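# Three arms set the enclosure upright in the marked bay

## Task

Get the enclosure standing upright on its base inside the marked bay, never letting it spin quickly. The arm feet sit at these places in metres, with headings measured in degrees counter-clockwise from +x: arm1 at x=-0.98 y=+0.32 z=+0.38 heading +1; arm2 at x=-0.98 y=-0.32 z=+0.33 heading -2; arm3 at x=+0.86 y=+0.00 z=+0.70 heading +180. At the end, release it and pull the arms away. If the enclosure only stays put because a robot is holding it, the goal is not met.

## Robot and tools

SETUP. Three identical i2rt Big YAM arms, arm1, arm2 and arm3, work on a physics scene together. Each has six joints, a two-finger gripper and a wrist camera. With joints 1 and 6 at 0 and the hand level and pointing forward, the wrist camera rides on top of the hand and looks toward the fingertips. The hand reaches about 1.0 m out from the joint 1 axis. The arms do not coordinate among themselves: if one is stopped or slow, the others keep moving. Every so often a loose object may get a short shove from outside.

FRAME. A single scene frame is used, with its origin on the floor and +z up. The hand point lies midway between the fingertips; the hand's z axis runs along the fingers and its y axis is the direction the fingers open and close. Foot positions and headings appear in the task text. Room cameras cam_high and cam_low are fixed; arm1_cam_wrist, arm2_cam_wrist and arm3_cam_wrist ride on the arms. The calibration data (OpenCV convention, T_world_to_cam in metres) may be a few degrees and millimetres off, and wrist-camera poses also inherit any error in the joint readings.

TOOLS.
execute_actions(actions, cameras): actions is a list holding one action, or none. An empty list only fetches state and images. An action is an object keyed by robot name ("arm1", "arm2", "arm3"); each name maps to {"joints": {...}}. Inside, every key is an absolute target, not an offset: joint1_rad to joint6_rad in radians, plus gripper_m in metres (fingertip gap). Each arm gets its own object and you may name any subset of joints. Ranges and done-tolerances: joint1_rad -2.879 to 2.879 (±0.045), turns the arm about its foot, positive counter-clockwise seen from above, 0 points along the foot heading; joint2_rad 0 to 3.141 (±0.14), shoulder, 0 has the upper arm pointing backward about level, increasing lifts it up then forward; joint3_rad 0 to 3.019 (±0.09), elbow, 0 is fully folded, increasing opens it; joint4_rad -1.692 to 1.57 (±0.055), hand pitch, positive tips fingers up; joint5_rad -1.57 to 1.57 (±0.03), hand yaw, positive goes to the arm's right; joint6_rad -2.094 to 2.094 (±0.035), hand roll, positive is clockwise viewed from behind the hand; gripper_m 0 to 0.093 (±0.003), each finger pad pushes up to roughly 50-62 N. All motions in an action begin together but may finish at different moments; every joint has its own speed, so the hand can take a wide, curved path. One action lasts 15 s at most. cameras is an optional list drawn from arm1_cam_wrist, arm2_cam_wrist, arm3_cam_wrist, cam_high, cam_low, all; omitted, null or ["all"] gives every camera, [] gives none. An unknown key, camera name or an out-of-range value causes the whole call to be rejected and nothing moves. Example: {"arm1": {"joints": {"gripper_m": 0.05}}, "arm2": {"joints": {"joint1_rad": 0.3}}}.
wait(seconds): 0 to 10 s, sends nothing new and returns the same state and images as an empty action.
zoom_image(camera, region): shows a closer crop of that camera's latest full image; region is [x0, y0, x1, y1] in pixels from the top-left, no larger than 504x504.
finished_scene(scene): closes scene 1 or 2 permanently after the last command has been held; its result reports success and supplies the next scene's task. The goal must still hold at that point. Sending a reply that contains no tool call ends all remaining scenes.

RESULTS. joint_positions are the reported angles. A 'pictures' line lists the cameras in image order. joint_status tells how each commanded joint ended up: 'off_target' means it stopped short and may still be pushing; after 'contact_stop' or 'time_out' a joint usually holds where it ended, but a time_out joint can keep pushing toward a target no more than 0.375, 0.375, 0.113, 0.225, 0.075 and 0.3 rad (joints 1-6) from where it stands, and will move there on its own if the path opens. To relieve that push, send the joint its reported position. 'joint command not followed' (often with a 'cause:' line) means a safety check, usually self- or arm-to-arm collision avoidance, blocked the arm's joint targets; the gripper part of that action still executes, and blocked joints show 'not_followed' and may be retried on each later action until they get acceptable targets. Empty calls never display this line. on_its_own lists joints not commanded by this call; 'held at' gives the target being held, not the current angle. Joints and arms you leave out may still be driving toward older targets. Joint torques are raw drive output with per-arm offset, scale and noise, nonzero even with no load; friction can imitate or mask a load. A target very near the current angle might not move the joint. A joint holding weight sags over time.

STOPS AND HEAT. If a result reports a stop, the rest of the execute_actions, wait and finished_scene calls in that same reply are skipped. Motors warm up while holding loads, including during your thinking time. A MOTOR HOT line appears at 85 °C; at 100 °C an OVER-TEMPERATURE FAULT lets that arm go limp until it cools, and its joints show 'limit_stop_at_motor_heat' (resend the targets afterwards). Some heat carries into the next scene.

CAUTIONS. The arms do not halt on contact and can push very hard, so avoid pressing into objects or the table. Two robots squeezing each other hard fails the task and ends the run; a hard collision may do the same, and the collision check can act late and does not account for fingers, gripper housings or wrist cameras. Knocking anything out of the work area or onto the floor is a failure. Prevent drops, slips, slams and fast spinning of the enclosure. Once it is standing upright in the bay, open the gripper, move every arm away and confirm it stays put. Robot time continues to run while you think, with the arms holding the last command.

Each tool is called after "Emit:" as name([rows], argument=value, ...), one row to a line, values as JSON.

## Session

I'll start by observing the scene.

Emit:
execute_actions(actions=[])

Scene clock: 0.00 s.
Joint torques (N m, as the arm reports them, + toward a larger angle): no reading
Motor temperatures (°C, as the motors report them): arm1=[28 29 26 26 28 26] | arm2=[27 27 25 25 26 28] | arm3=[27 25 27 25 26 25]
arm1.joint_positions: joint1_rad=-0.302 joint2_rad=+0.637 joint3_rad=+1.420 joint4_rad=-1.536 joint5_rad=-0.017 joint6_rad=+0.124 gripper_m=+0.094
arm1.joint_status: not commanded
arm1.hand: x=-0.7831 y=+0.2638 z=+0.8964 quat_wxyz=(-0.397, -0.183, -0.899, +0.024) (m; scene frame)
arm2.joint_positions: joint1_rad=+0.268 joint2_rad=+0.578 joint3_rad=+1.374 joint4_rad=-1.501 joint5_rad=+0.034 joint6_rad=+0.479 gripper_m=+0.094
arm2.joint_status: not commanded
arm2.hand: x=-0.7847 y=-0.2776 z=+0.8383 quat_wxyz=(-0.396, -0.118, -0.902, -0.128) (m; scene frame)
arm3.joint_positions: joint1_rad=-0.101 joint2_rad=+0.564 joint3_rad=+1.428 joint4_rad=-1.161 joint5_rad=-0.027 joint6_rad=+0.269 gripper_m=+0.094
arm3.joint_status: not commanded
arm3.hand: x=+0.6331 y=+0.0151 z=+1.3071 quat_wxyz=(-0.061, -0.793, +0.137, +0.590) (m; scene frame)
pictures: arm1_cam_wrist, arm2_cam_wrist, arm3_cam_wrist, cam_high, cam_low
Images, in order (width x height): arm1_cam_wrist 504x504, arm2_cam_wrist 504x504, arm3_cam_wrist 504x504, cam_high 896x504, cam_low 896x504.

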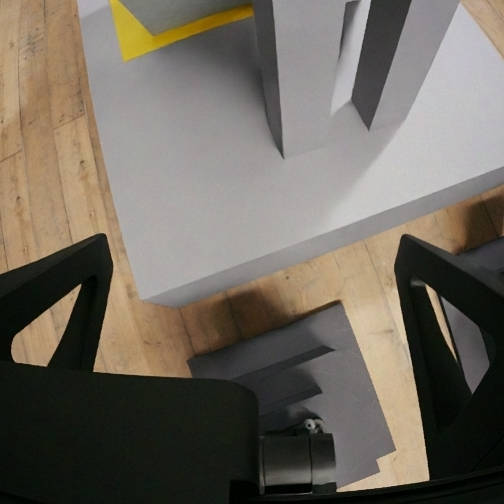

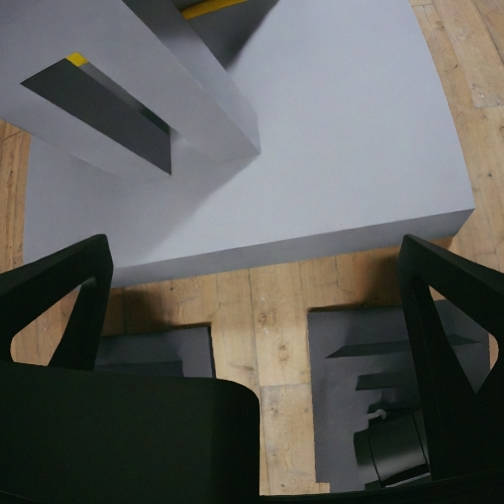

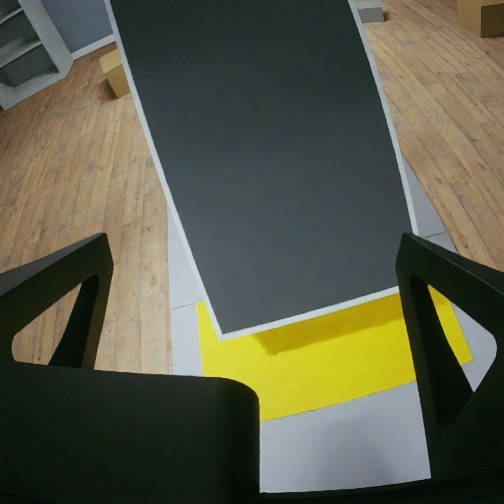

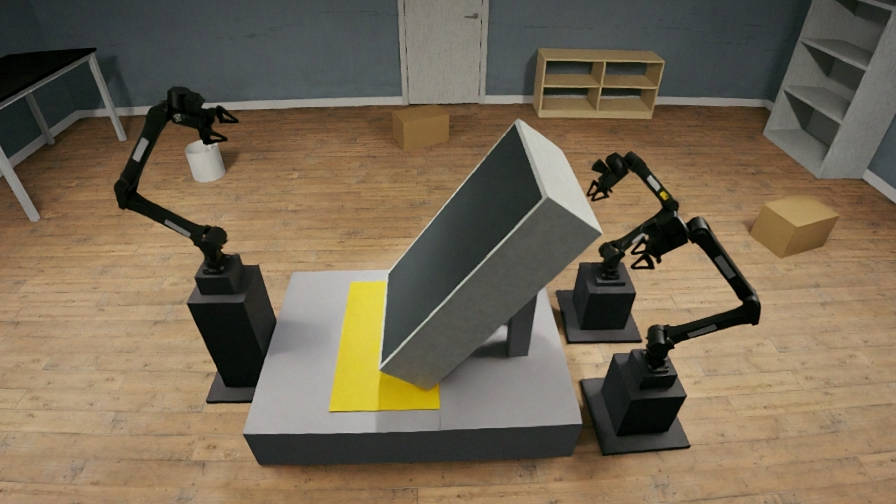

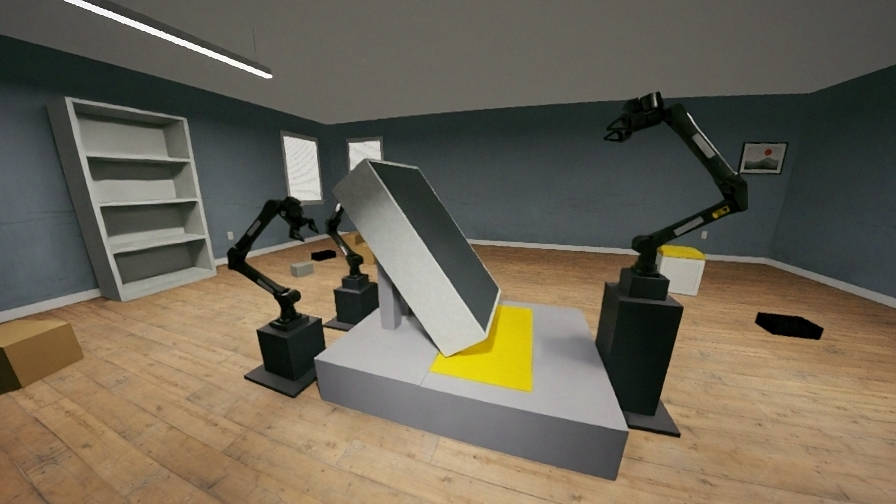

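Emit:
zoom_image(camera="cam_high", region=[230, 100, 630, 480])

Emit:
zoom_image(camera="cam_low", region=[220, 140, 640, 490])

Region (230, 100, 630, 480) of cam_high's 896x504 image, scaled by 1.260, with more detail than that image has; it fills the top 479 rows of this view, and the rest is white.

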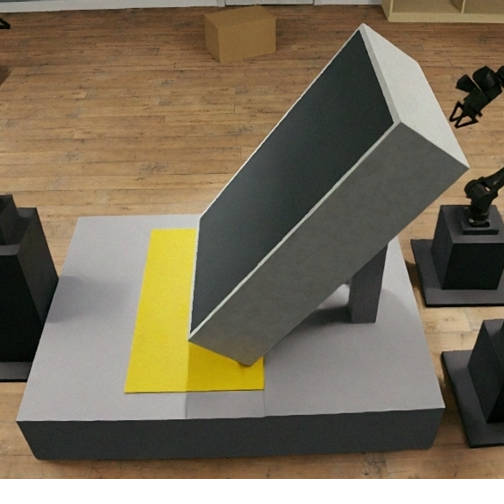

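Region (220, 140, 640, 490) of cam_low's 896x504 image, scaled by 1.200, with more detail than that image has.

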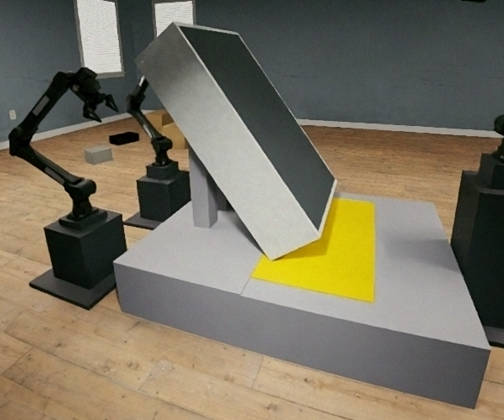

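Emit:
execute_actions([
  {"arm1": {"joints": {"joint1_rad": -0.14, "joint2_rad": 0.7, "joint3_rad": 0.95, "joint4_rad": 0.0, "joint5_rad": 0.0, "joint6_rad": 0.0, "gripper_m": 0.0}}, "arm2": {"joints": {"joint1_rad": 0.158, "joint2_rad": 0.7, "joint3_rad": 1.02, "joint4_rad": 0.0, "joint5_rad": 0.0, "joint6_rad": 0.0, "gripper_m": 0.0}}, "arm3": {"joints": {"joint1_rad": 0.0, "joint2_rad": 2.0, "joint3_rad": 1.9, "joint4_rad": 0.0, "joint5_rad": 0.0, "joint6_rad": 0.0}}},
])

Scene clock: 5.10 s.
Joint torques (N m, as the arm reports them, + toward a larger angle): arm1=[ 2.61 -2.03  8.95  3.09  0.14 -0.1 ] | arm2=[-2.14 -0.28 11.05  2.65 -0.01 -0.11] | arm3=[  0.78 -20.89  12.01   3.37   0.15  -0.08]
Motor temperatures (°C, as the motors report them): arm1=[28 29 28 26 28 26] | arm2=[27 27 27 25 26 28] | arm3=[27 26 29 25 26 25]
arm1.joint_positions: joint1_rad=-0.147 joint2_rad=+0.710 joint3_rad=+0.938 joint4_rad=-0.026 joint5_rad=-0.003 joint6_rad=+0.007 gripper_m=+0.000
arm1.joint_status: all done
arm1.hand: x=-0.5944 y=+0.2692 z=+0.9490 quat_wxyz=(-0.773, -0.042, -0.631, +0.047) (m; scene frame)
arm2.joint_positions: joint1_rad=+0.160 joint2_rad=+0.712 joint3_rad=+0.998 joint4_rad=-0.023 joint5_rad=+0.002 joint6_rad=+0.009 gripper_m=+0.000
arm2.joint_status: all done
arm2.hand: x=-0.5957 y=-0.2691 z=+0.9296 quat_wxyz=(-0.790, +0.037, -0.610, -0.051) (m; scene frame)
arm3.joint_positions: joint1_rad=-0.011 joint2_rad=+1.988 joint3_rad=+1.879 joint4_rad=-0.013 joint5_rad=-0.004 joint6_rad=+0.011 gripper_m=+0.094
arm3.joint_status: all done
arm3.hand: x=-0.0064 y=+0.0043 z=+1.0735 quat_wxyz=(-0.002, -0.750, +0.004, +0.662) (m; scene frame)
pictures: arm1_cam_wrist, arm2_cam_wrist, arm3_cam_wrist, cam_high, cam_low
camera_calibration (this result's frames):
arm1_cam_wrist: T_world_to_cam=[[-0.117216, -0.993106, 0.000766457, 0.204876], [-0.410626, 0.0477631, -0.910552, 0.610496], [0.904238, -0.107046, -0.413394, 1.07956], [0, 0, 0, 1]] pos_world=[-0.701478, 0.289866, 1.00201]
arm2_cam_wrist: T_world_to_cam=[[0.14294, -0.989722, 0.00427877, -0.184645], [-0.354591, -0.0552469, -0.933388, 0.645007], [0.924031, 0.131901, -0.358844, 1.0402], [0, 0, 0, 1]] pos_world=[-0.706065, -0.284316, 0.9761]
arm3_cam_wrist: T_world_to_cam=[[-0.0103365, 0.999931, 0.00550272, -0.0129123], [0.679524, 0.0110613, -0.73357, 0.798542], [-0.733581, -0.00384334, -0.679591, 0.845351], [0, 0, 0, 1]] pos_world=[0.0773714, 0.00732749, 1.16035]
Images, in order (width x height): arm1_cam_wrist 504x504, arm2_cam_wrist 504x504, arm3_cam_wrist 504x504, cam_high 896x504, cam_low 896x504.

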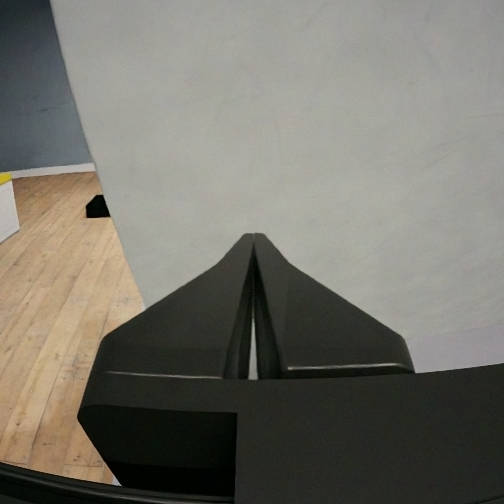

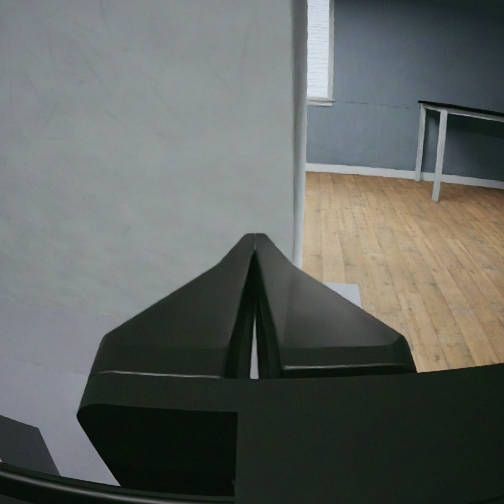

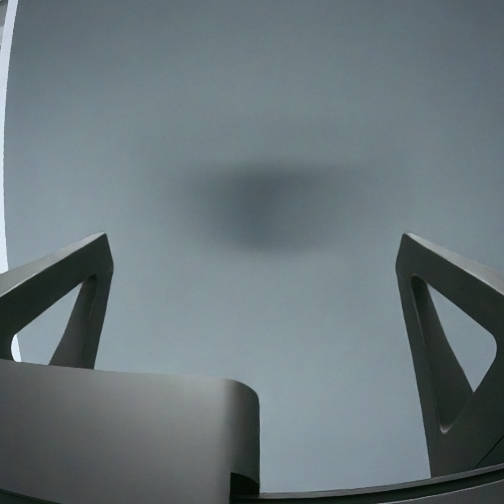

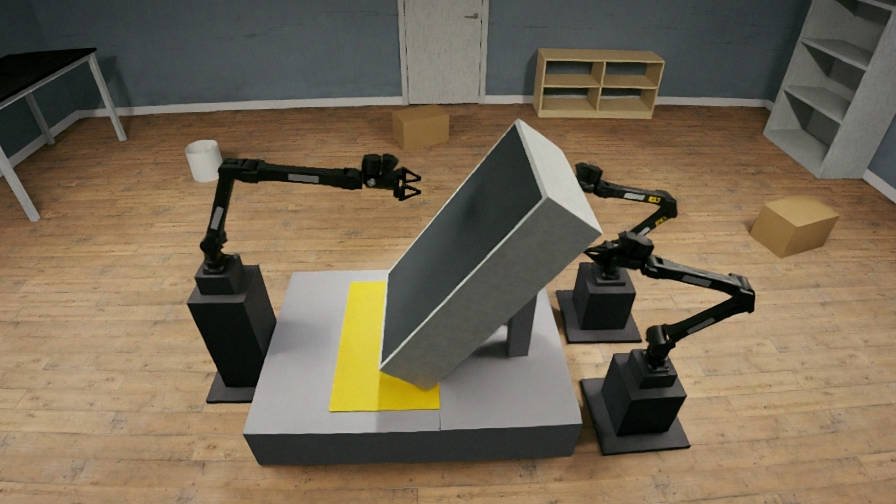

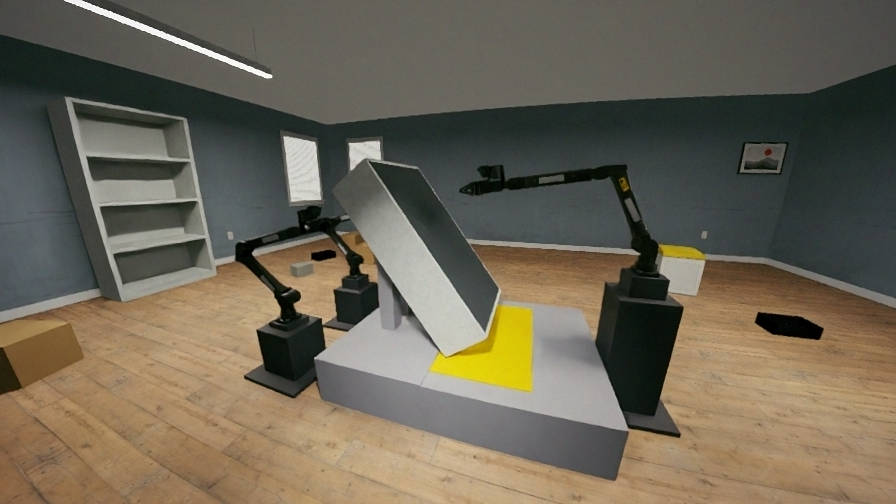

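Emit:
execute_actions([
  {"arm1": {"joints": {"joint1_rad": -0.165, "joint2_rad": 0.89, "joint3_rad": 0.96, "joint4_rad": 0.32}}, "arm2": {"joints": {"joint1_rad": 0.285, "joint2_rad": 0.94, "joint3_rad": 1.085, "joint4_rad": 0.32}}},
], cameras=["arm1_cam_wrist", "arm2_cam_wrist", "cam_low"])

Scene clock: 9.57 s.
Joint torques (N m, as the arm reports them, + toward a larger angle): arm1=[ 0.94 -2.98 10.92  4.68  0.04 -0.1 ] | arm2=[-2.49 -3.89 12.25  3.08  0.18 -0.09] | arm3=[  0.8  -20.98  11.95   3.44   0.14  -0.08]
Motor temperatures (°C, as the motors report them): arm1=[28 29 29 26 28 26] | arm2=[27 28 29 25 26 28] | arm3=[27 27 30 25 26 25]
arm1.joint_positions: joint1_rad=-0.157 joint2_rad=+0.883 joint3_rad=+0.920 joint4_rad=+0.257 joint5_rad=-0.001 joint6_rad=+0.006 gripper_m=+0.000
arm1.joint_status: joint4_rad time_out (moved +0.284 of +0.346); the others done
arm1.on_its_own: joint4_rad reads +0.257 and still pushes toward +0.320 since a time_out
arm1.hand: x=-0.5366 y=+0.2566 z=+0.9360 quat_wxyz=(-0.801, -0.043, -0.594, +0.054) (m; scene frame)
arm2.joint_positions: joint1_rad=+0.287 joint2_rad=+0.954 joint3_rad=+1.049 joint4_rad=+0.274 joint5_rad=-0.002 joint6_rad=+0.009 gripper_m=+0.000
arm2.joint_status: all done
arm2.hand: x=-0.5232 y=-0.1999 z=+0.9315 quat_wxyz=(-0.816, +0.071, -0.564, -0.106) (m; scene frame)
arm3.joint_positions: joint1_rad=-0.011 joint2_rad=+1.988 joint3_rad=+1.879 joint4_rad=-0.013 joint5_rad=-0.004 joint6_rad=+0.011 gripper_m=+0.094
arm3.joint_status: not commanded
arm3.hand: x=-0.0064 y=+0.0043 z=+1.0735 quat_wxyz=(-0.002, -0.750, +0.004, +0.662) (m; scene frame)
pictures: arm1_cam_wrist, arm2_cam_wrist, cam_low
camera_calibration (this result's frames):
arm1_cam_wrist: T_world_to_cam=[[-0.130054, -0.991504, 0.002252, 0.190517], [-0.325196, 0.0405096, -0.944778, 0.702816], [0.936661, -0.123605, -0.327702, 0.962014], [0, 0, 0, 1]] pos_world=[-0.64775, 0.279337, 0.978831]
arm2_cam_wrist: T_world_to_cam=[[0.269826, -0.962885, 0.00684363, -0.057143], [-0.24664, -0.0759816, -0.966124, 0.759132], [0.930786, 0.258997, -0.257988, 0.89971], [0, 0, 0, 1]] pos_world=[-0.634787, -0.230364, 0.965921]
Images, in order (width x height): arm1_cam_wrist 504x504, arm2_cam_wrist 504x504, cam_low 896x504.

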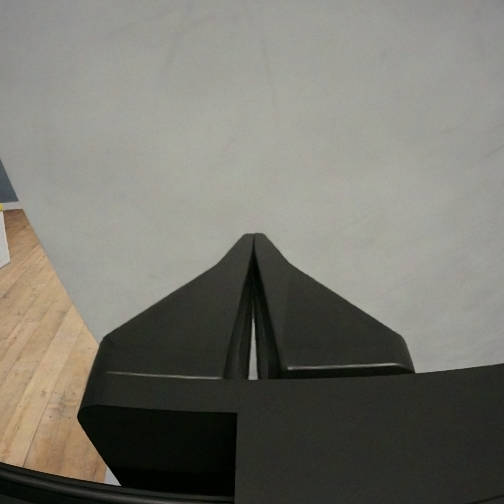

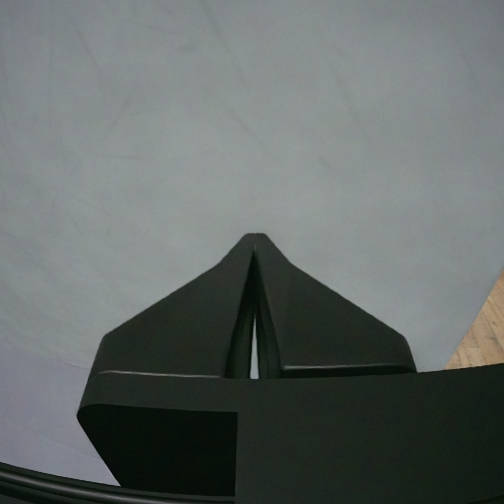

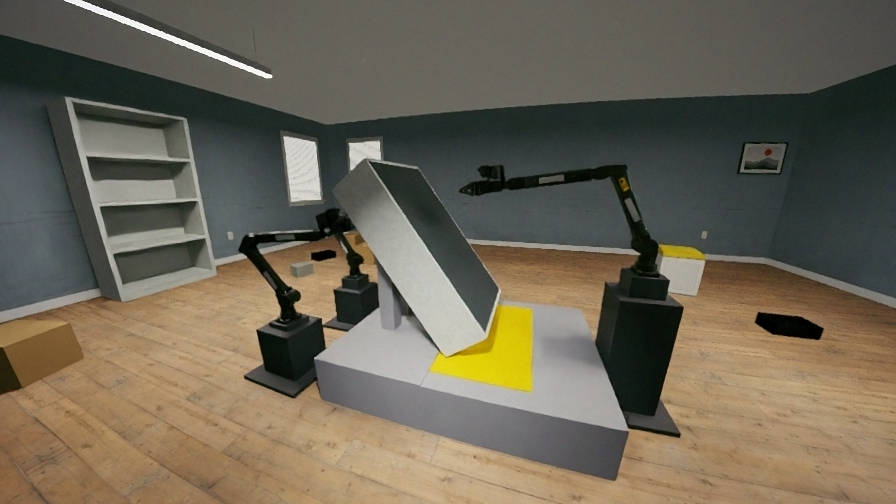

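Emit:
execute_actions([
  {"arm1": {"joints": {"joint2_rad": 0.98, "joint3_rad": 1.04}}, "arm2": {"joints": {"joint2_rad": 1.035, "joint3_rad": 1.17}}},
], cameras=["cam_low"])

Scene clock: 11.83 s.
Joint torques (N m, as the arm reports them, + toward a larger angle): arm1=[ 1.05  2.71 15.63  3.61  0.05 -0.08] | arm2=[-2.15  2.77 18.41  2.96  0.11 -0.06] | arm3=[  0.75 -21.    11.96   3.43   0.14  -0.08]
Motor temperatures (°C, as the motors report them): arm1=[28 29 31 26 28 26] | arm2=[27 28 31 25 26 28] | arm3=[27 27 31 26 26 25]
arm1.joint_positions: joint1_rad=-0.157 joint2_rad=+0.895 joint3_rad=+0.920 joint4_rad=+0.280 joint5_rad=-0.001 joint6_rad=+0.006 gripper_m=+0.000
arm1.joint_status: joint3_rad time_out (moved +0.000 of +0.120); the others done
arm1.on_its_own: joint3_rad reads +0.920 and still pushes toward +1.032 since a time_out
arm1.hand: x=-0.5332 y=+0.2562 z=+0.9362 quat_wxyz=(-0.805, -0.043, -0.590, +0.054) (m; scene frame)
arm2.joint_positions: joint1_rad=+0.287 joint2_rad=+0.963 joint3_rad=+1.055 joint4_rad=+0.280 joint5_rad=+0.000 joint6_rad=+0.009 gripper_m=+0.000
arm2.joint_status: joint3_rad time_out (moved +0.006 of +0.121); the others done
arm2.on_its_own: joint3_rad reads +1.055 and still pushes toward +1.168 since a time_out
arm2.hand: x=-0.5200 y=-0.1993 z=+0.9322 quat_wxyz=(-0.816, +0.071, -0.563, -0.105) (m; scene frame)
arm3.joint_positions: joint1_rad=-0.011 joint2_rad=+1.988 joint3_rad=+1.879 joint4_rad=-0.013 joint5_rad=-0.004 joint6_rad=+0.011 gripper_m=+0.094
arm3.joint_status: not commanded
arm3.hand: x=-0.0064 y=+0.0043 z=+1.0735 quat_wxyz=(-0.002, -0.750, +0.004, +0.662) (m; scene frame)
pictures: cam_low
Images, in order (width x height): cam_low 896x504.

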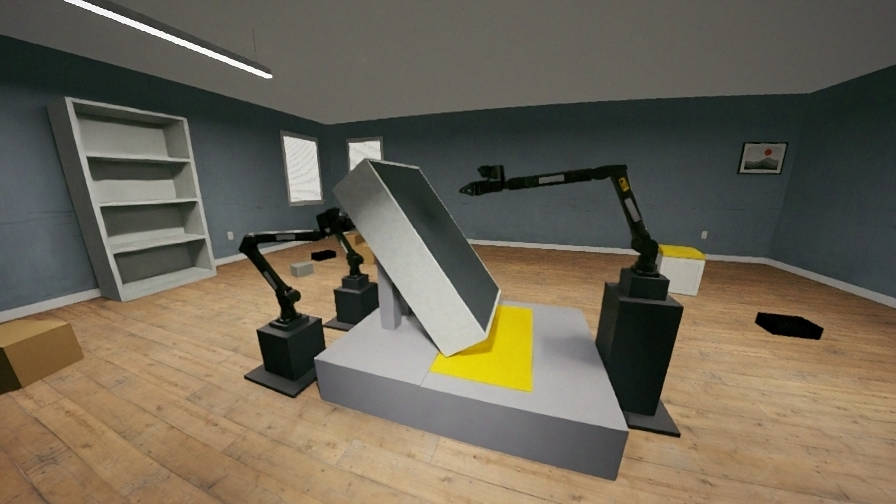

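Emit:
execute_actions([
  {"arm1": {"joints": {"joint2_rad": 1.08, "joint3_rad": 1.09}}, "arm2": {"joints": {"joint2_rad": 1.14, "joint3_rad": 1.22}}},
], cameras=["cam_low"])

Scene clock: 13.47 s.
Joint torques (N m, as the arm reports them, + toward a larger angle): arm1=[ 1.08 -0.85 13.24  2.32  0.04 -0.09] | arm2=[-1.84  1.32 14.99  1.83  0.07 -0.07] | arm3=[  0.77 -21.02  11.96   3.41   0.15  -0.08]
Motor temperatures (°C, as the motors report them): arm1=[28 29 33 26 28 26] | arm2=[27 28 33 25 26 28] | arm3=[27 27 31 26 26 25]
arm1.joint_positions: joint1_rad=-0.158 joint2_rad=+1.019 joint3_rad=+1.011 joint4_rad=+0.309 joint5_rad=-0.001 joint6_rad=+0.006 gripper_m=+0.000
arm1.joint_status: all done
arm1.hand: x=-0.4902 y=+0.2494 z=+0.9434 quat_wxyz=(-0.804, -0.043, -0.591, +0.054) (m; scene frame)
arm2.joint_positions: joint1_rad=+0.279 joint2_rad=+1.068 joint3_rad=+1.151 joint4_rad=+0.312 joint5_rad=+0.001 joint6_rad=+0.009 gripper_m=+0.000
arm2.joint_status: all done
arm2.hand: x=-0.4842 y=-0.1945 z=+0.9486 quat_wxyz=(-0.823, +0.067, -0.554, -0.102) (m; scene frame)
arm3.joint_positions: joint1_rad=-0.011 joint2_rad=+1.988 joint3_rad=+1.879 joint4_rad=-0.013 joint5_rad=-0.004 joint6_rad=+0.011 gripper_m=+0.094
arm3.joint_status: not commanded
arm3.hand: x=-0.0064 y=+0.0043 z=+1.0735 quat_wxyz=(-0.002, -0.750, +0.004, +0.662) (m; scene frame)
pictures: cam_low
Images, in order (width x height): cam_low 896x504.

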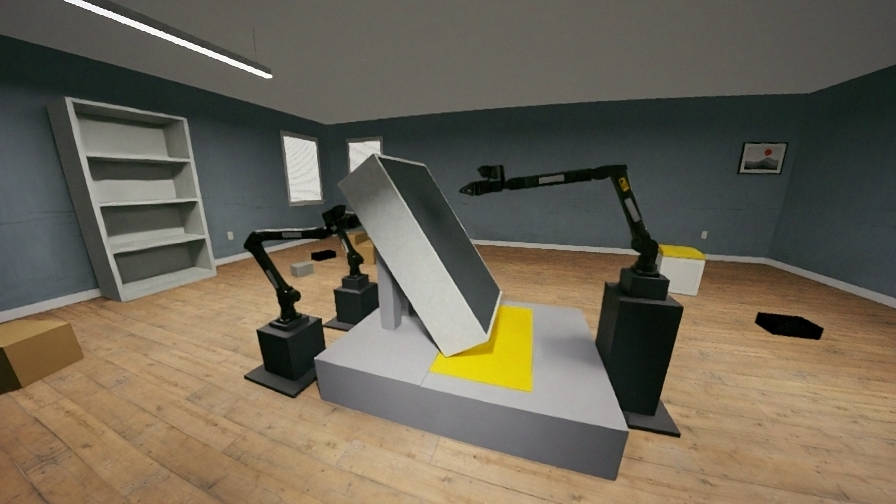

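Emit:
execute_actions([
  {"arm1": {"joints": {"joint1_rad": -0.15, "joint2_rad": 1.19, "joint3_rad": 1.205}}, "arm2": {"joints": {"joint1_rad": 0.26, "joint2_rad": 1.25, "joint3_rad": 1.33}}},
], cameras=["cam_low"])

Scene clock: 15.27 s.
Joint torques (N m, as the arm reports them, + toward a larger angle): arm1=[ 1.97 -4.14 12.54  2.23  0.01 -0.09] | arm2=[-2.33 -1.39 13.17  1.45  0.27 -0.07] | arm3=[  0.77 -20.96  11.96   3.41   0.15  -0.08]
Motor temperatures (°C, as the motors report them): arm1=[28 29 33 26 28 26] | arm2=[27 28 34 25 26 28] | arm3=[27 28 31 26 26 25]
arm1.joint_positions: joint1_rad=-0.151 joint2_rad=+1.148 joint3_rad=+1.140 joint4_rad=+0.310 joint5_rad=+0.000 joint6_rad=+0.006 gripper_m=+0.000
arm1.joint_status: all done
arm1.hand: x=-0.4428 y=+0.2463 z=+0.9581 quat_wxyz=(-0.804, -0.041, -0.591, +0.052) (m; scene frame)
arm2.joint_positions: joint1_rad=+0.263 joint2_rad=+1.189 joint3_rad=+1.281 joint4_rad=+0.319 joint5_rad=-0.004 joint6_rad=+0.008 gripper_m=+0.000
arm2.joint_status: all done
arm2.hand: x=-0.4404 y=-0.1915 z=+0.9675 quat_wxyz=(-0.828, +0.064, -0.548, -0.098) (m; scene frame)
arm3.joint_positions: joint1_rad=-0.011 joint2_rad=+1.988 joint3_rad=+1.879 joint4_rad=-0.013 joint5_rad=-0.004 joint6_rad=+0.011 gripper_m=+0.094
arm3.joint_status: not commanded
arm3.hand: x=-0.0064 y=+0.0043 z=+1.0735 quat_wxyz=(-0.002, -0.750, +0.004, +0.662) (m; scene frame)
pictures: cam_low
Images, in order (width x height): cam_low 896x504.

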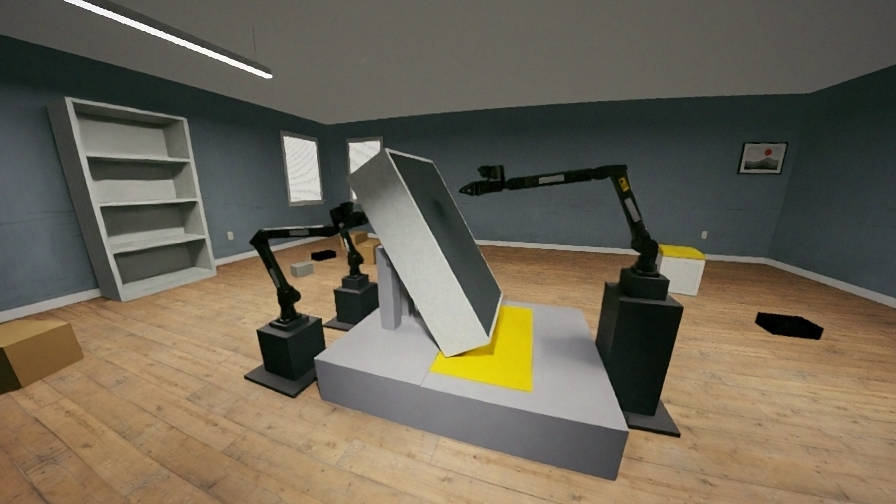

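Emit:
execute_actions([
  {"arm1": {"joints": {"joint1_rad": -0.14, "joint2_rad": 1.30, "joint3_rad": 1.32}}, "arm2": {"joints": {"joint1_rad": 0.245, "joint2_rad": 1.355, "joint3_rad": 1.445}}},
], cameras=["cam_low"])

Scene clock: 16.40 s.
Joint torques (N m, as the arm reports them, + toward a larger angle): arm1=[ 2.3  -6.28 12.15  2.28  0.   -0.09] | arm2=[-2.29 -3.82 12.81  1.57  0.32 -0.04] | arm3=[  0.79 -20.97  11.97   3.43   0.15  -0.08]
Motor temperatures (°C, as the motors report them): arm1=[28 29 34 26 28 26] | arm2=[27 28 35 25 26 28] | arm3=[27 28 32 26 26 25]
arm1.joint_positions: joint1_rad=-0.145 joint2_rad=+1.266 joint3_rad=+1.260 joint4_rad=+0.311 joint5_rad=+0.000 joint6_rad=+0.006 gripper_m=+0.000
arm1.joint_status: all done
arm1.hand: x=-0.3984 y=+0.2438 z=+0.9682 quat_wxyz=(-0.805, -0.040, -0.590, +0.050) (m; scene frame)
arm2.joint_positions: joint1_rad=+0.252 joint2_rad=+1.306 joint3_rad=+1.404 joint4_rad=+0.321 joint5_rad=-0.004 joint6_rad=+0.008 gripper_m=+0.000
arm2.joint_status: all done
arm2.hand: x=-0.3967 y=-0.1883 z=+0.9782 quat_wxyz=(-0.831, +0.061, -0.545, -0.093) (m; scene frame)
arm3.joint_positions: joint1_rad=-0.011 joint2_rad=+1.988 joint3_rad=+1.879 joint4_rad=-0.013 joint5_rad=-0.004 joint6_rad=+0.011 gripper_m=+0.094
arm3.joint_status: not commanded
arm3.hand: x=-0.0064 y=+0.0043 z=+1.0735 quat_wxyz=(-0.002, -0.750, +0.004, +0.662) (m; scene frame)
pictures: cam_low
Images, in order (width x height): cam_low 896x504.

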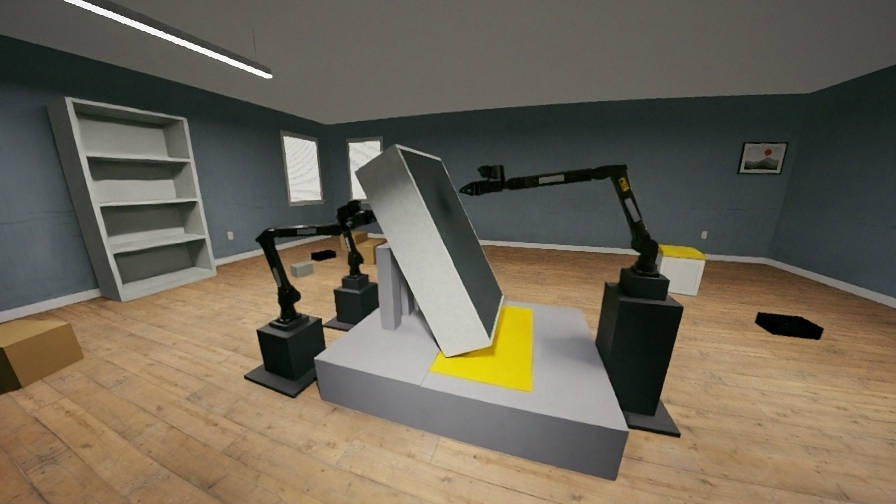

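Emit:
execute_actions([
  {"arm1": {"joints": {"joint1_rad": -0.13, "joint2_rad": 1.41, "joint3_rad": 1.44}}, "arm2": {"joints": {"joint1_rad": 0.23, "joint2_rad": 1.46, "joint3_rad": 1.565}}},
], cameras=["cam_low", "cam_high"])

Scene clock: 17.57 s.
Joint torques (N m, as the arm reports them, + toward a larger angle): arm1=[ 2.78 -8.82 11.99  2.16 -0.03 -0.08] | arm2=[-2.85 -7.75 12.34  1.57  0.29 -0.05] | arm3=[  0.79 -21.01  11.96   3.41   0.15  -0.09]
Motor temperatures (°C, as the motors report them): arm1=[28 29 34 26 28 26] | arm2=[27 28 35 25 26 28] | arm3=[27 28 32 26 26 25]
arm1.joint_positions: joint1_rad=-0.139 joint2_rad=+1.392 joint3_rad=+1.385 joint4_rad=+0.311 joint5_rad=+0.000 joint6_rad=+0.006 gripper_m=+0.000
arm1.joint_status: all done
arm1.hand: x=-0.3499 y=+0.2415 z=+0.9703 quat_wxyz=(-0.804, -0.038, -0.591, +0.047) (m; scene frame)
arm2.joint_positions: joint1_rad=+0.240 joint2_rad=+1.431 joint3_rad=+1.528 joint4_rad=+0.321 joint5_rad=-0.004 joint6_rad=+0.007 gripper_m=+0.000
arm2.joint_status: all done
arm2.hand: x=-0.3480 y=-0.1857 z=+0.9781 quat_wxyz=(-0.831, +0.057, -0.546, -0.088) (m; scene frame)
arm3.joint_positions: joint1_rad=-0.011 joint2_rad=+1.988 joint3_rad=+1.879 joint4_rad=-0.013 joint5_rad=-0.004 joint6_rad=+0.011 gripper_m=+0.094
arm3.joint_status: not commanded
arm3.hand: x=-0.0064 y=+0.0043 z=+1.0735 quat_wxyz=(-0.002, -0.750, +0.004, +0.662) (m; scene frame)
pictures: cam_high, cam_low
Images, in order (width x height): cam_high 896x504, cam_low 896x504.

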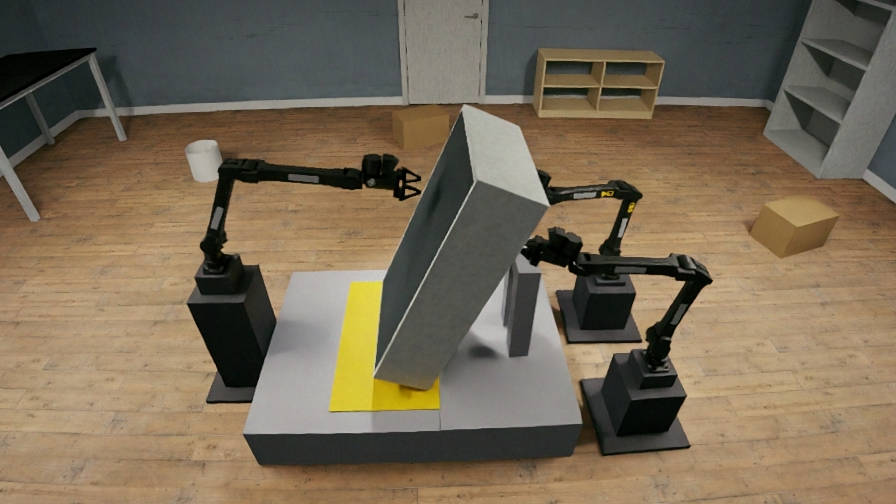

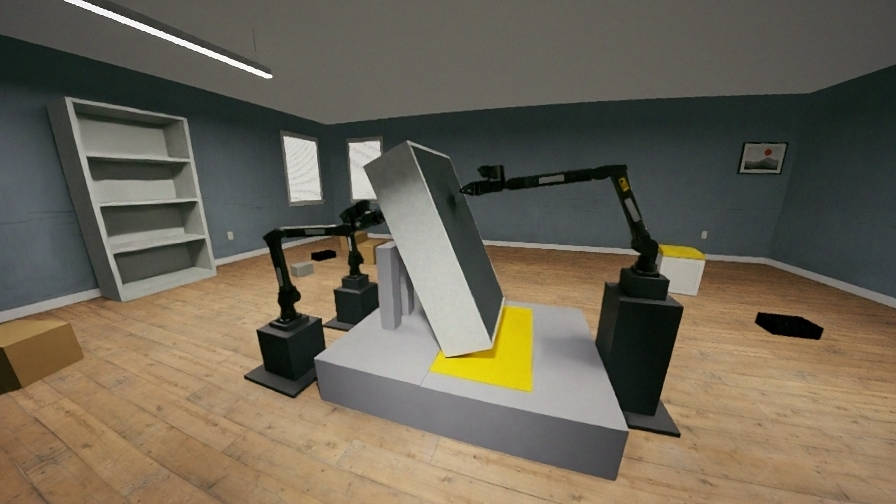

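Emit:
execute_actions([
  {"arm1": {"joints": {"joint1_rad": -0.125, "joint2_rad": 1.51, "joint3_rad": 1.555}}, "arm2": {"joints": {"joint1_rad": 0.22, "joint2_rad": 1.56, "joint3_rad": 1.685}}},
], cameras=["cam_high", "arm3_cam_wrist"])

Scene clock: 18.83 s.
Joint torques (N m, as the arm reports them, + toward a larger angle): arm1=[  2.84 -13.15  12.11   2.21  -0.02  -0.09] | arm2=[ -2.68 -11.2   12.79   1.59   0.22  -0.07] | arm3=[  0.76 -20.99  11.95   3.44   0.15  -0.08]
Motor temperatures (°C, as the motors report them): arm1=[28 29 35 26 28 26] | arm2=[27 28 35 25 26 28] | arm3=[27 28 32 26 26 25]
arm1.joint_positions: joint1_rad=-0.135 joint2_rad=+1.514 joint3_rad=+1.497 joint4_rad=+0.311 joint5_rad=+0.000 joint6_rad=+0.006 gripper_m=+0.000
arm1.joint_status: all done
arm1.hand: x=-0.3023 y=+0.2388 z=+0.9614 quat_wxyz=(-0.802, -0.037, -0.595, +0.045) (m; scene frame)
arm2.joint_positions: joint1_rad=+0.227 joint2_rad=+1.551 joint3_rad=+1.641 joint4_rad=+0.320 joint5_rad=-0.002 joint6_rad=+0.007 gripper_m=+0.000
arm2.joint_status: all done
arm2.hand: x=-0.3002 y=-0.1852 z=+0.9689 quat_wxyz=(-0.830, +0.054, -0.549, -0.082) (m; scene frame)
arm3.joint_positions: joint1_rad=-0.011 joint2_rad=+1.988 joint3_rad=+1.879 joint4_rad=-0.013 joint5_rad=-0.004 joint6_rad=+0.011 gripper_m=+0.094
arm3.joint_status: not commanded
arm3.hand: x=-0.0064 y=+0.0043 z=+1.0735 quat_wxyz=(-0.002, -0.750, +0.004, +0.662) (m; scene frame)
pictures: arm3_cam_wrist, cam_high
camera_calibration (this result's frames):
arm3_cam_wrist: T_world_to_cam=[[-0.0103365, 0.999931, 0.00550272, -0.0129123], [0.679524, 0.0110613, -0.73357, 0.798542], [-0.733581, -0.00384334, -0.679591, 0.845351], [0, 0, 0, 1]] pos_world=[0.0773714, 0.00732749, 1.16035]
Images, in order (width x height): arm3_cam_wrist 504x504, cam_high 896x504.

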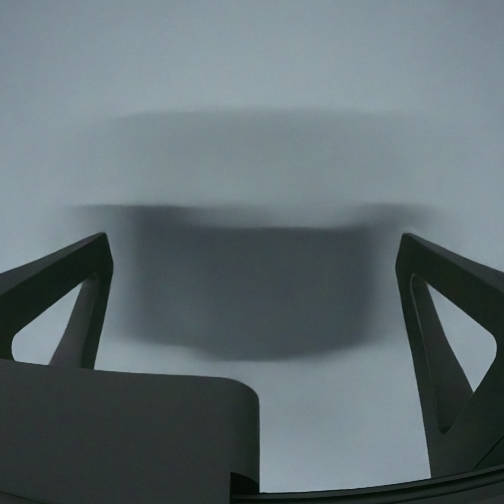

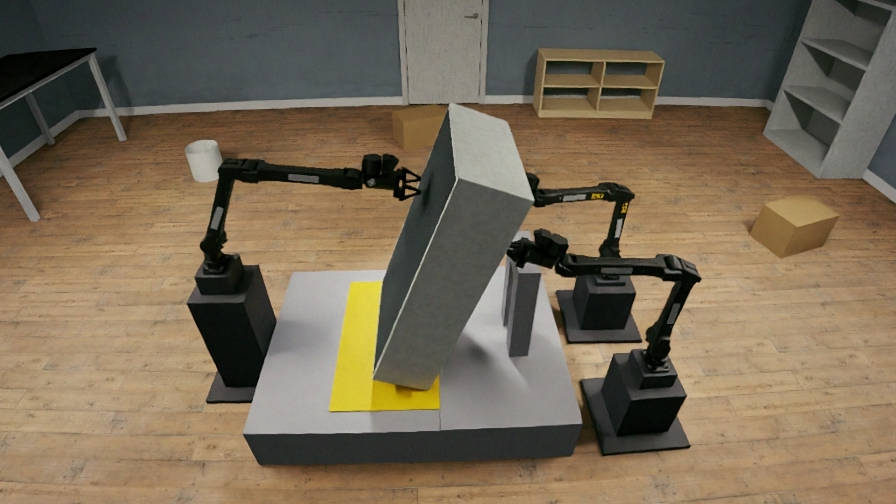

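Emit:
execute_actions([
  {"arm1": {"joints": {"joint1_rad": -0.12, "joint2_rad": 1.605, "joint3_rad": 1.67}}, "arm2": {"joints": {"joint1_rad": 0.21, "joint2_rad": 1.655, "joint3_rad": 1.805}}},
], cameras=["cam_high", "arm3_cam_wrist"])

Scene clock: 22.57 s.
Joint torques (N m, as the arm reports them, + toward a larger angle): arm1=[  2.74 -14.18  12.69   2.18  -0.02  -0.08] | arm2=[ -3.16 -12.95  13.5    1.62   0.17  -0.07] | arm3=[  0.76 -19.34  12.02   3.29   0.16  -0.06]
Motor temperatures (°C, as the motors report them): arm1=[28 29 36 26 28 26] | arm2=[27 28 36 25 26 28] | arm3=[27 28 33 26 26 25]
arm1.joint_positions: joint1_rad=-0.130 joint2_rad=+1.605 joint3_rad=+1.603 joint4_rad=+0.311 joint5_rad=+0.001 joint6_rad=+0.006 gripper_m=+0.000
arm1.joint_status: all done
arm1.hand: x=-0.2684 y=+0.2383 z=+0.9648 quat_wxyz=(-0.806, -0.035, -0.589, +0.043) (m; scene frame)
arm2.joint_positions: joint1_rad=+0.217 joint2_rad=+1.646 joint3_rad=+1.752 joint4_rad=+0.318 joint5_rad=-0.002 joint6_rad=+0.007 gripper_m=+0.000
arm2.joint_status: all done
arm2.hand: x=-0.2659 y=-0.1859 z=+0.9708 quat_wxyz=(-0.834, +0.050, -0.543, -0.078) (m; scene frame)
arm3.joint_positions: joint1_rad=-0.011 joint2_rad=+1.974 joint3_rad=+1.877 joint4_rad=-0.010 joint5_rad=-0.005 joint6_rad=+0.008 gripper_m=+0.094
arm3.joint_status: not commanded
arm3.hand: x=-0.0029 y=+0.0038 z=+1.0842 quat_wxyz=(-0.001, -0.745, +0.003, +0.667) (m; scene frame)
pictures: arm3_cam_wrist, cam_high
camera_calibration (this result's frames):
arm3_cam_wrist: T_world_to_cam=[[-0.0113608, 0.999901, 0.00835305, -0.0155762], [0.669095, 0.0138095, -0.743048, 0.814276], [-0.74309, -0.0028526, -0.669186, 0.843905], [0, 0, 0, 1]] pos_world=[0.0820921, 0.00673722, 1.16991]
Images, in order (width x height): arm3_cam_wrist 504x504, cam_high 896x504.

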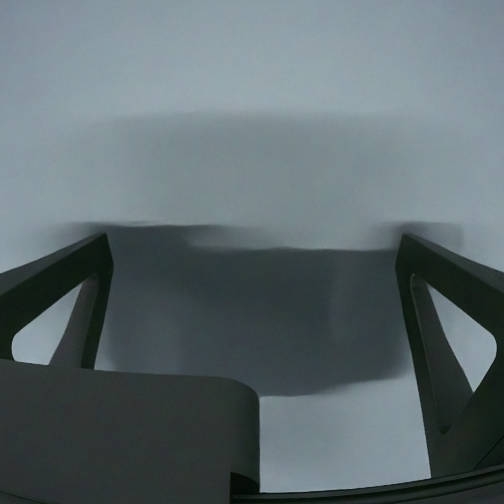

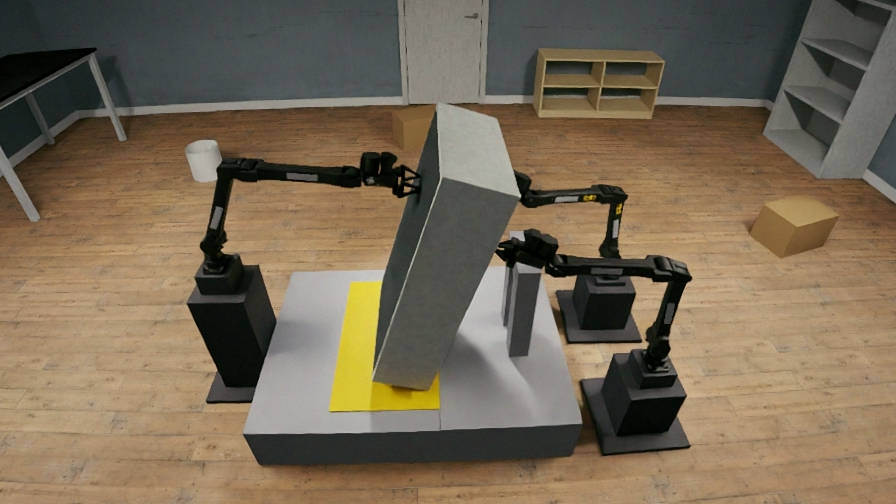

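Emit:
execute_actions([
  {"arm1": {"joints": {"joint1_rad": -0.115, "joint2_rad": 1.70, "joint3_rad": 1.785}}, "arm2": {"joints": {"joint1_rad": 0.2, "joint2_rad": 1.755, "joint3_rad": 1.925}}, "arm3": {"joints": {"joint2_rad": 1.895, "joint3_rad": 1.76}}},
], cameras=["cam_high", "cam_low"])

Scene clock: 23.83 s.
Joint torques (N m, as the arm reports them, + toward a larger angle): arm1=[  2.86 -15.67  12.65   2.15  -0.04  -0.09] | arm2=[ -2.82 -14.46  13.68   1.6    0.21  -0.09] | arm3=[  0.3  -17.98  10.52   3.25   0.2    0.  ]
Motor temperatures (°C, as the motors report them): arm1=[28 29 36 26 28 26] | arm2=[27 28 37 25 26 28] | arm3=[27 29 33 26 26 25]
arm1.joint_positions: joint1_rad=-0.125 joint2_rad=+1.701 joint3_rad=+1.717 joint4_rad=+0.311 joint5_rad=+0.001 joint6_rad=+0.006 gripper_m=+0.000
arm1.joint_status: all done
arm1.hand: x=-0.2341 y=+0.2382 z=+0.9663 quat_wxyz=(-0.811, -0.033, -0.582, +0.042) (m; scene frame)
arm2.joint_positions: joint1_rad=+0.207 joint2_rad=+1.747 joint3_rad=+1.871 joint4_rad=+0.318 joint5_rad=-0.002 joint6_rad=+0.007 gripper_m=+0.000
arm2.joint_status: all done
arm2.hand: x=-0.2305 y=-0.1872 z=+0.9695 quat_wxyz=(-0.840, +0.047, -0.536, -0.074) (m; scene frame)
arm3.joint_positions: joint1_rad=-0.010 joint2_rad=+1.862 joint3_rad=+1.756 joint4_rad=-0.008 joint5_rad=-0.005 joint6_rad=+0.003 gripper_m=+0.094
arm3.joint_status: all done
arm3.hand: x=+0.0348 y=+0.0028 z=+1.1008 quat_wxyz=(+0.000, -0.748, +0.000, +0.664) (m; scene frame)
pictures: cam_high, cam_low
Images, in order (width x height): cam_high 896x504, cam_low 896x504.

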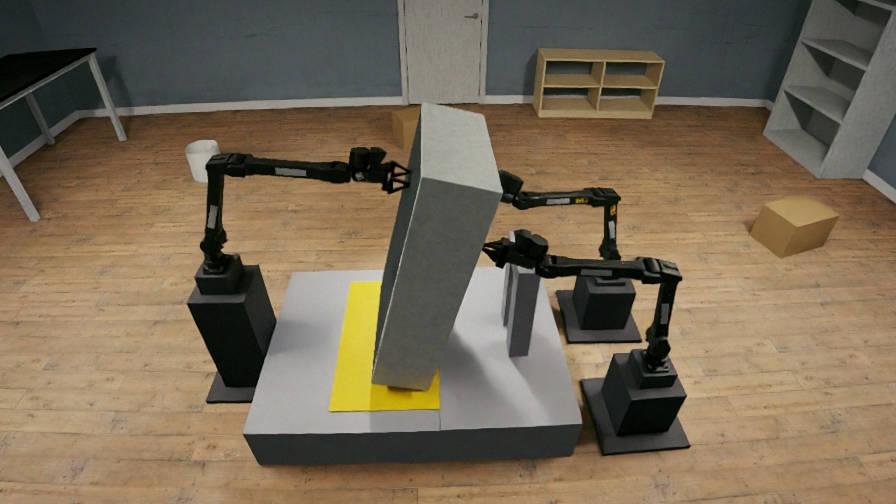

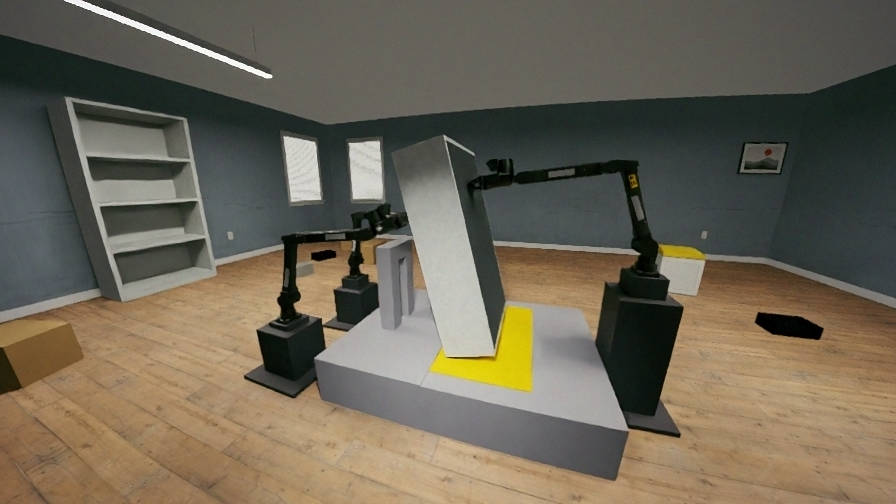

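Emit:
execute_actions([
  {"arm1": {"joints": {"joint2_rad": 1.79, "joint3_rad": 1.895}}, "arm2": {"joints": {"joint2_rad": 1.85, "joint3_rad": 2.045}}, "arm3": {"joints": {"joint2_rad": 1.81, "joint3_rad": 1.655}}},
], cameras=["cam_high", "cam_low"])

Scene clock: 25.27 s.
Joint torques (N m, as the arm reports them, + toward a larger angle): arm1=[  2.82 -16.62  12.78   2.16  -0.03  -0.08] | arm2=[ -2.69 -15.35  13.25   1.45   0.12  -0.04] | arm3=[  0.54 -16.95  11.92   3.92   0.26   0.07]
Motor temperatures (°C, as the motors report them): arm1=[28 30 36 26 28 26] | arm2=[27 29 37 25 26 28] | arm3=[27 29 33 26 26 25]
arm1.joint_positions: joint1_rad=-0.125 joint2_rad=+1.790 joint3_rad=+1.826 joint4_rad=+0.311 joint5_rad=+0.001 joint6_rad=+0.006 gripper_m=+0.000
arm1.joint_status: all done
arm1.hand: x=-0.2042 y=+0.2349 z=+0.9675 quat_wxyz=(-0.818, -0.033, -0.573, +0.042) (m; scene frame)
arm2.joint_positions: joint1_rad=+0.207 joint2_rad=+1.840 joint3_rad=+1.992 joint4_rad=+0.318 joint5_rad=-0.001 joint6_rad=+0.007 gripper_m=+0.000
arm2.joint_status: all done
arm2.hand: x=-0.2027 y=-0.1828 z=+0.9726 quat_wxyz=(-0.847, +0.046, -0.524, -0.074) (m; scene frame)
arm3.joint_positions: joint1_rad=-0.010 joint2_rad=+1.779 joint3_rad=+1.635 joint4_rad=-0.023 joint5_rad=-0.007 joint6_rad=-0.005 gripper_m=+0.094
arm3.joint_status: all done
arm3.hand: x=+0.0675 y=+0.0024 z=+1.0870 quat_wxyz=(+0.002, -0.765, -0.003, +0.644) (m; scene frame)
pictures: cam_high, cam_low
Images, in order (width x height): cam_high 896x504, cam_low 896x504.

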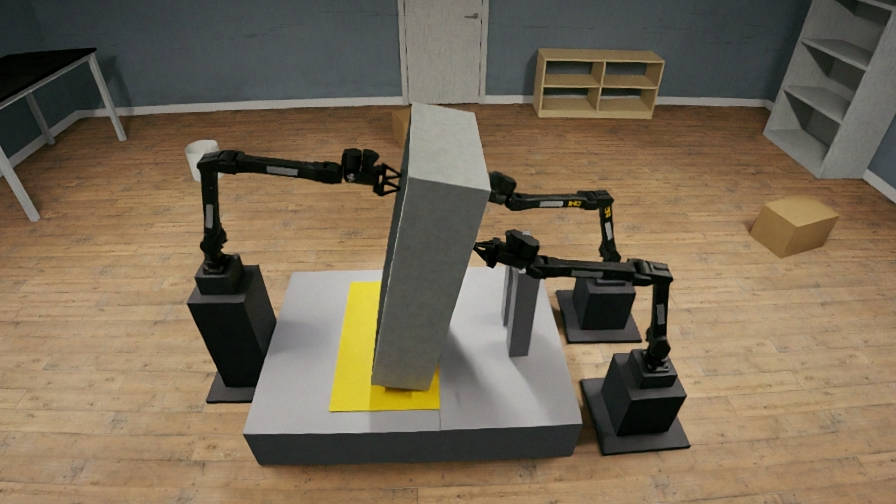

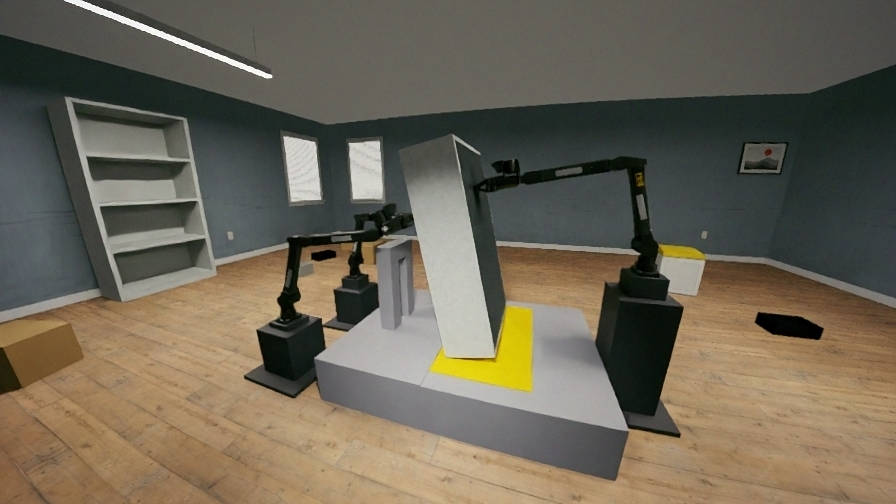

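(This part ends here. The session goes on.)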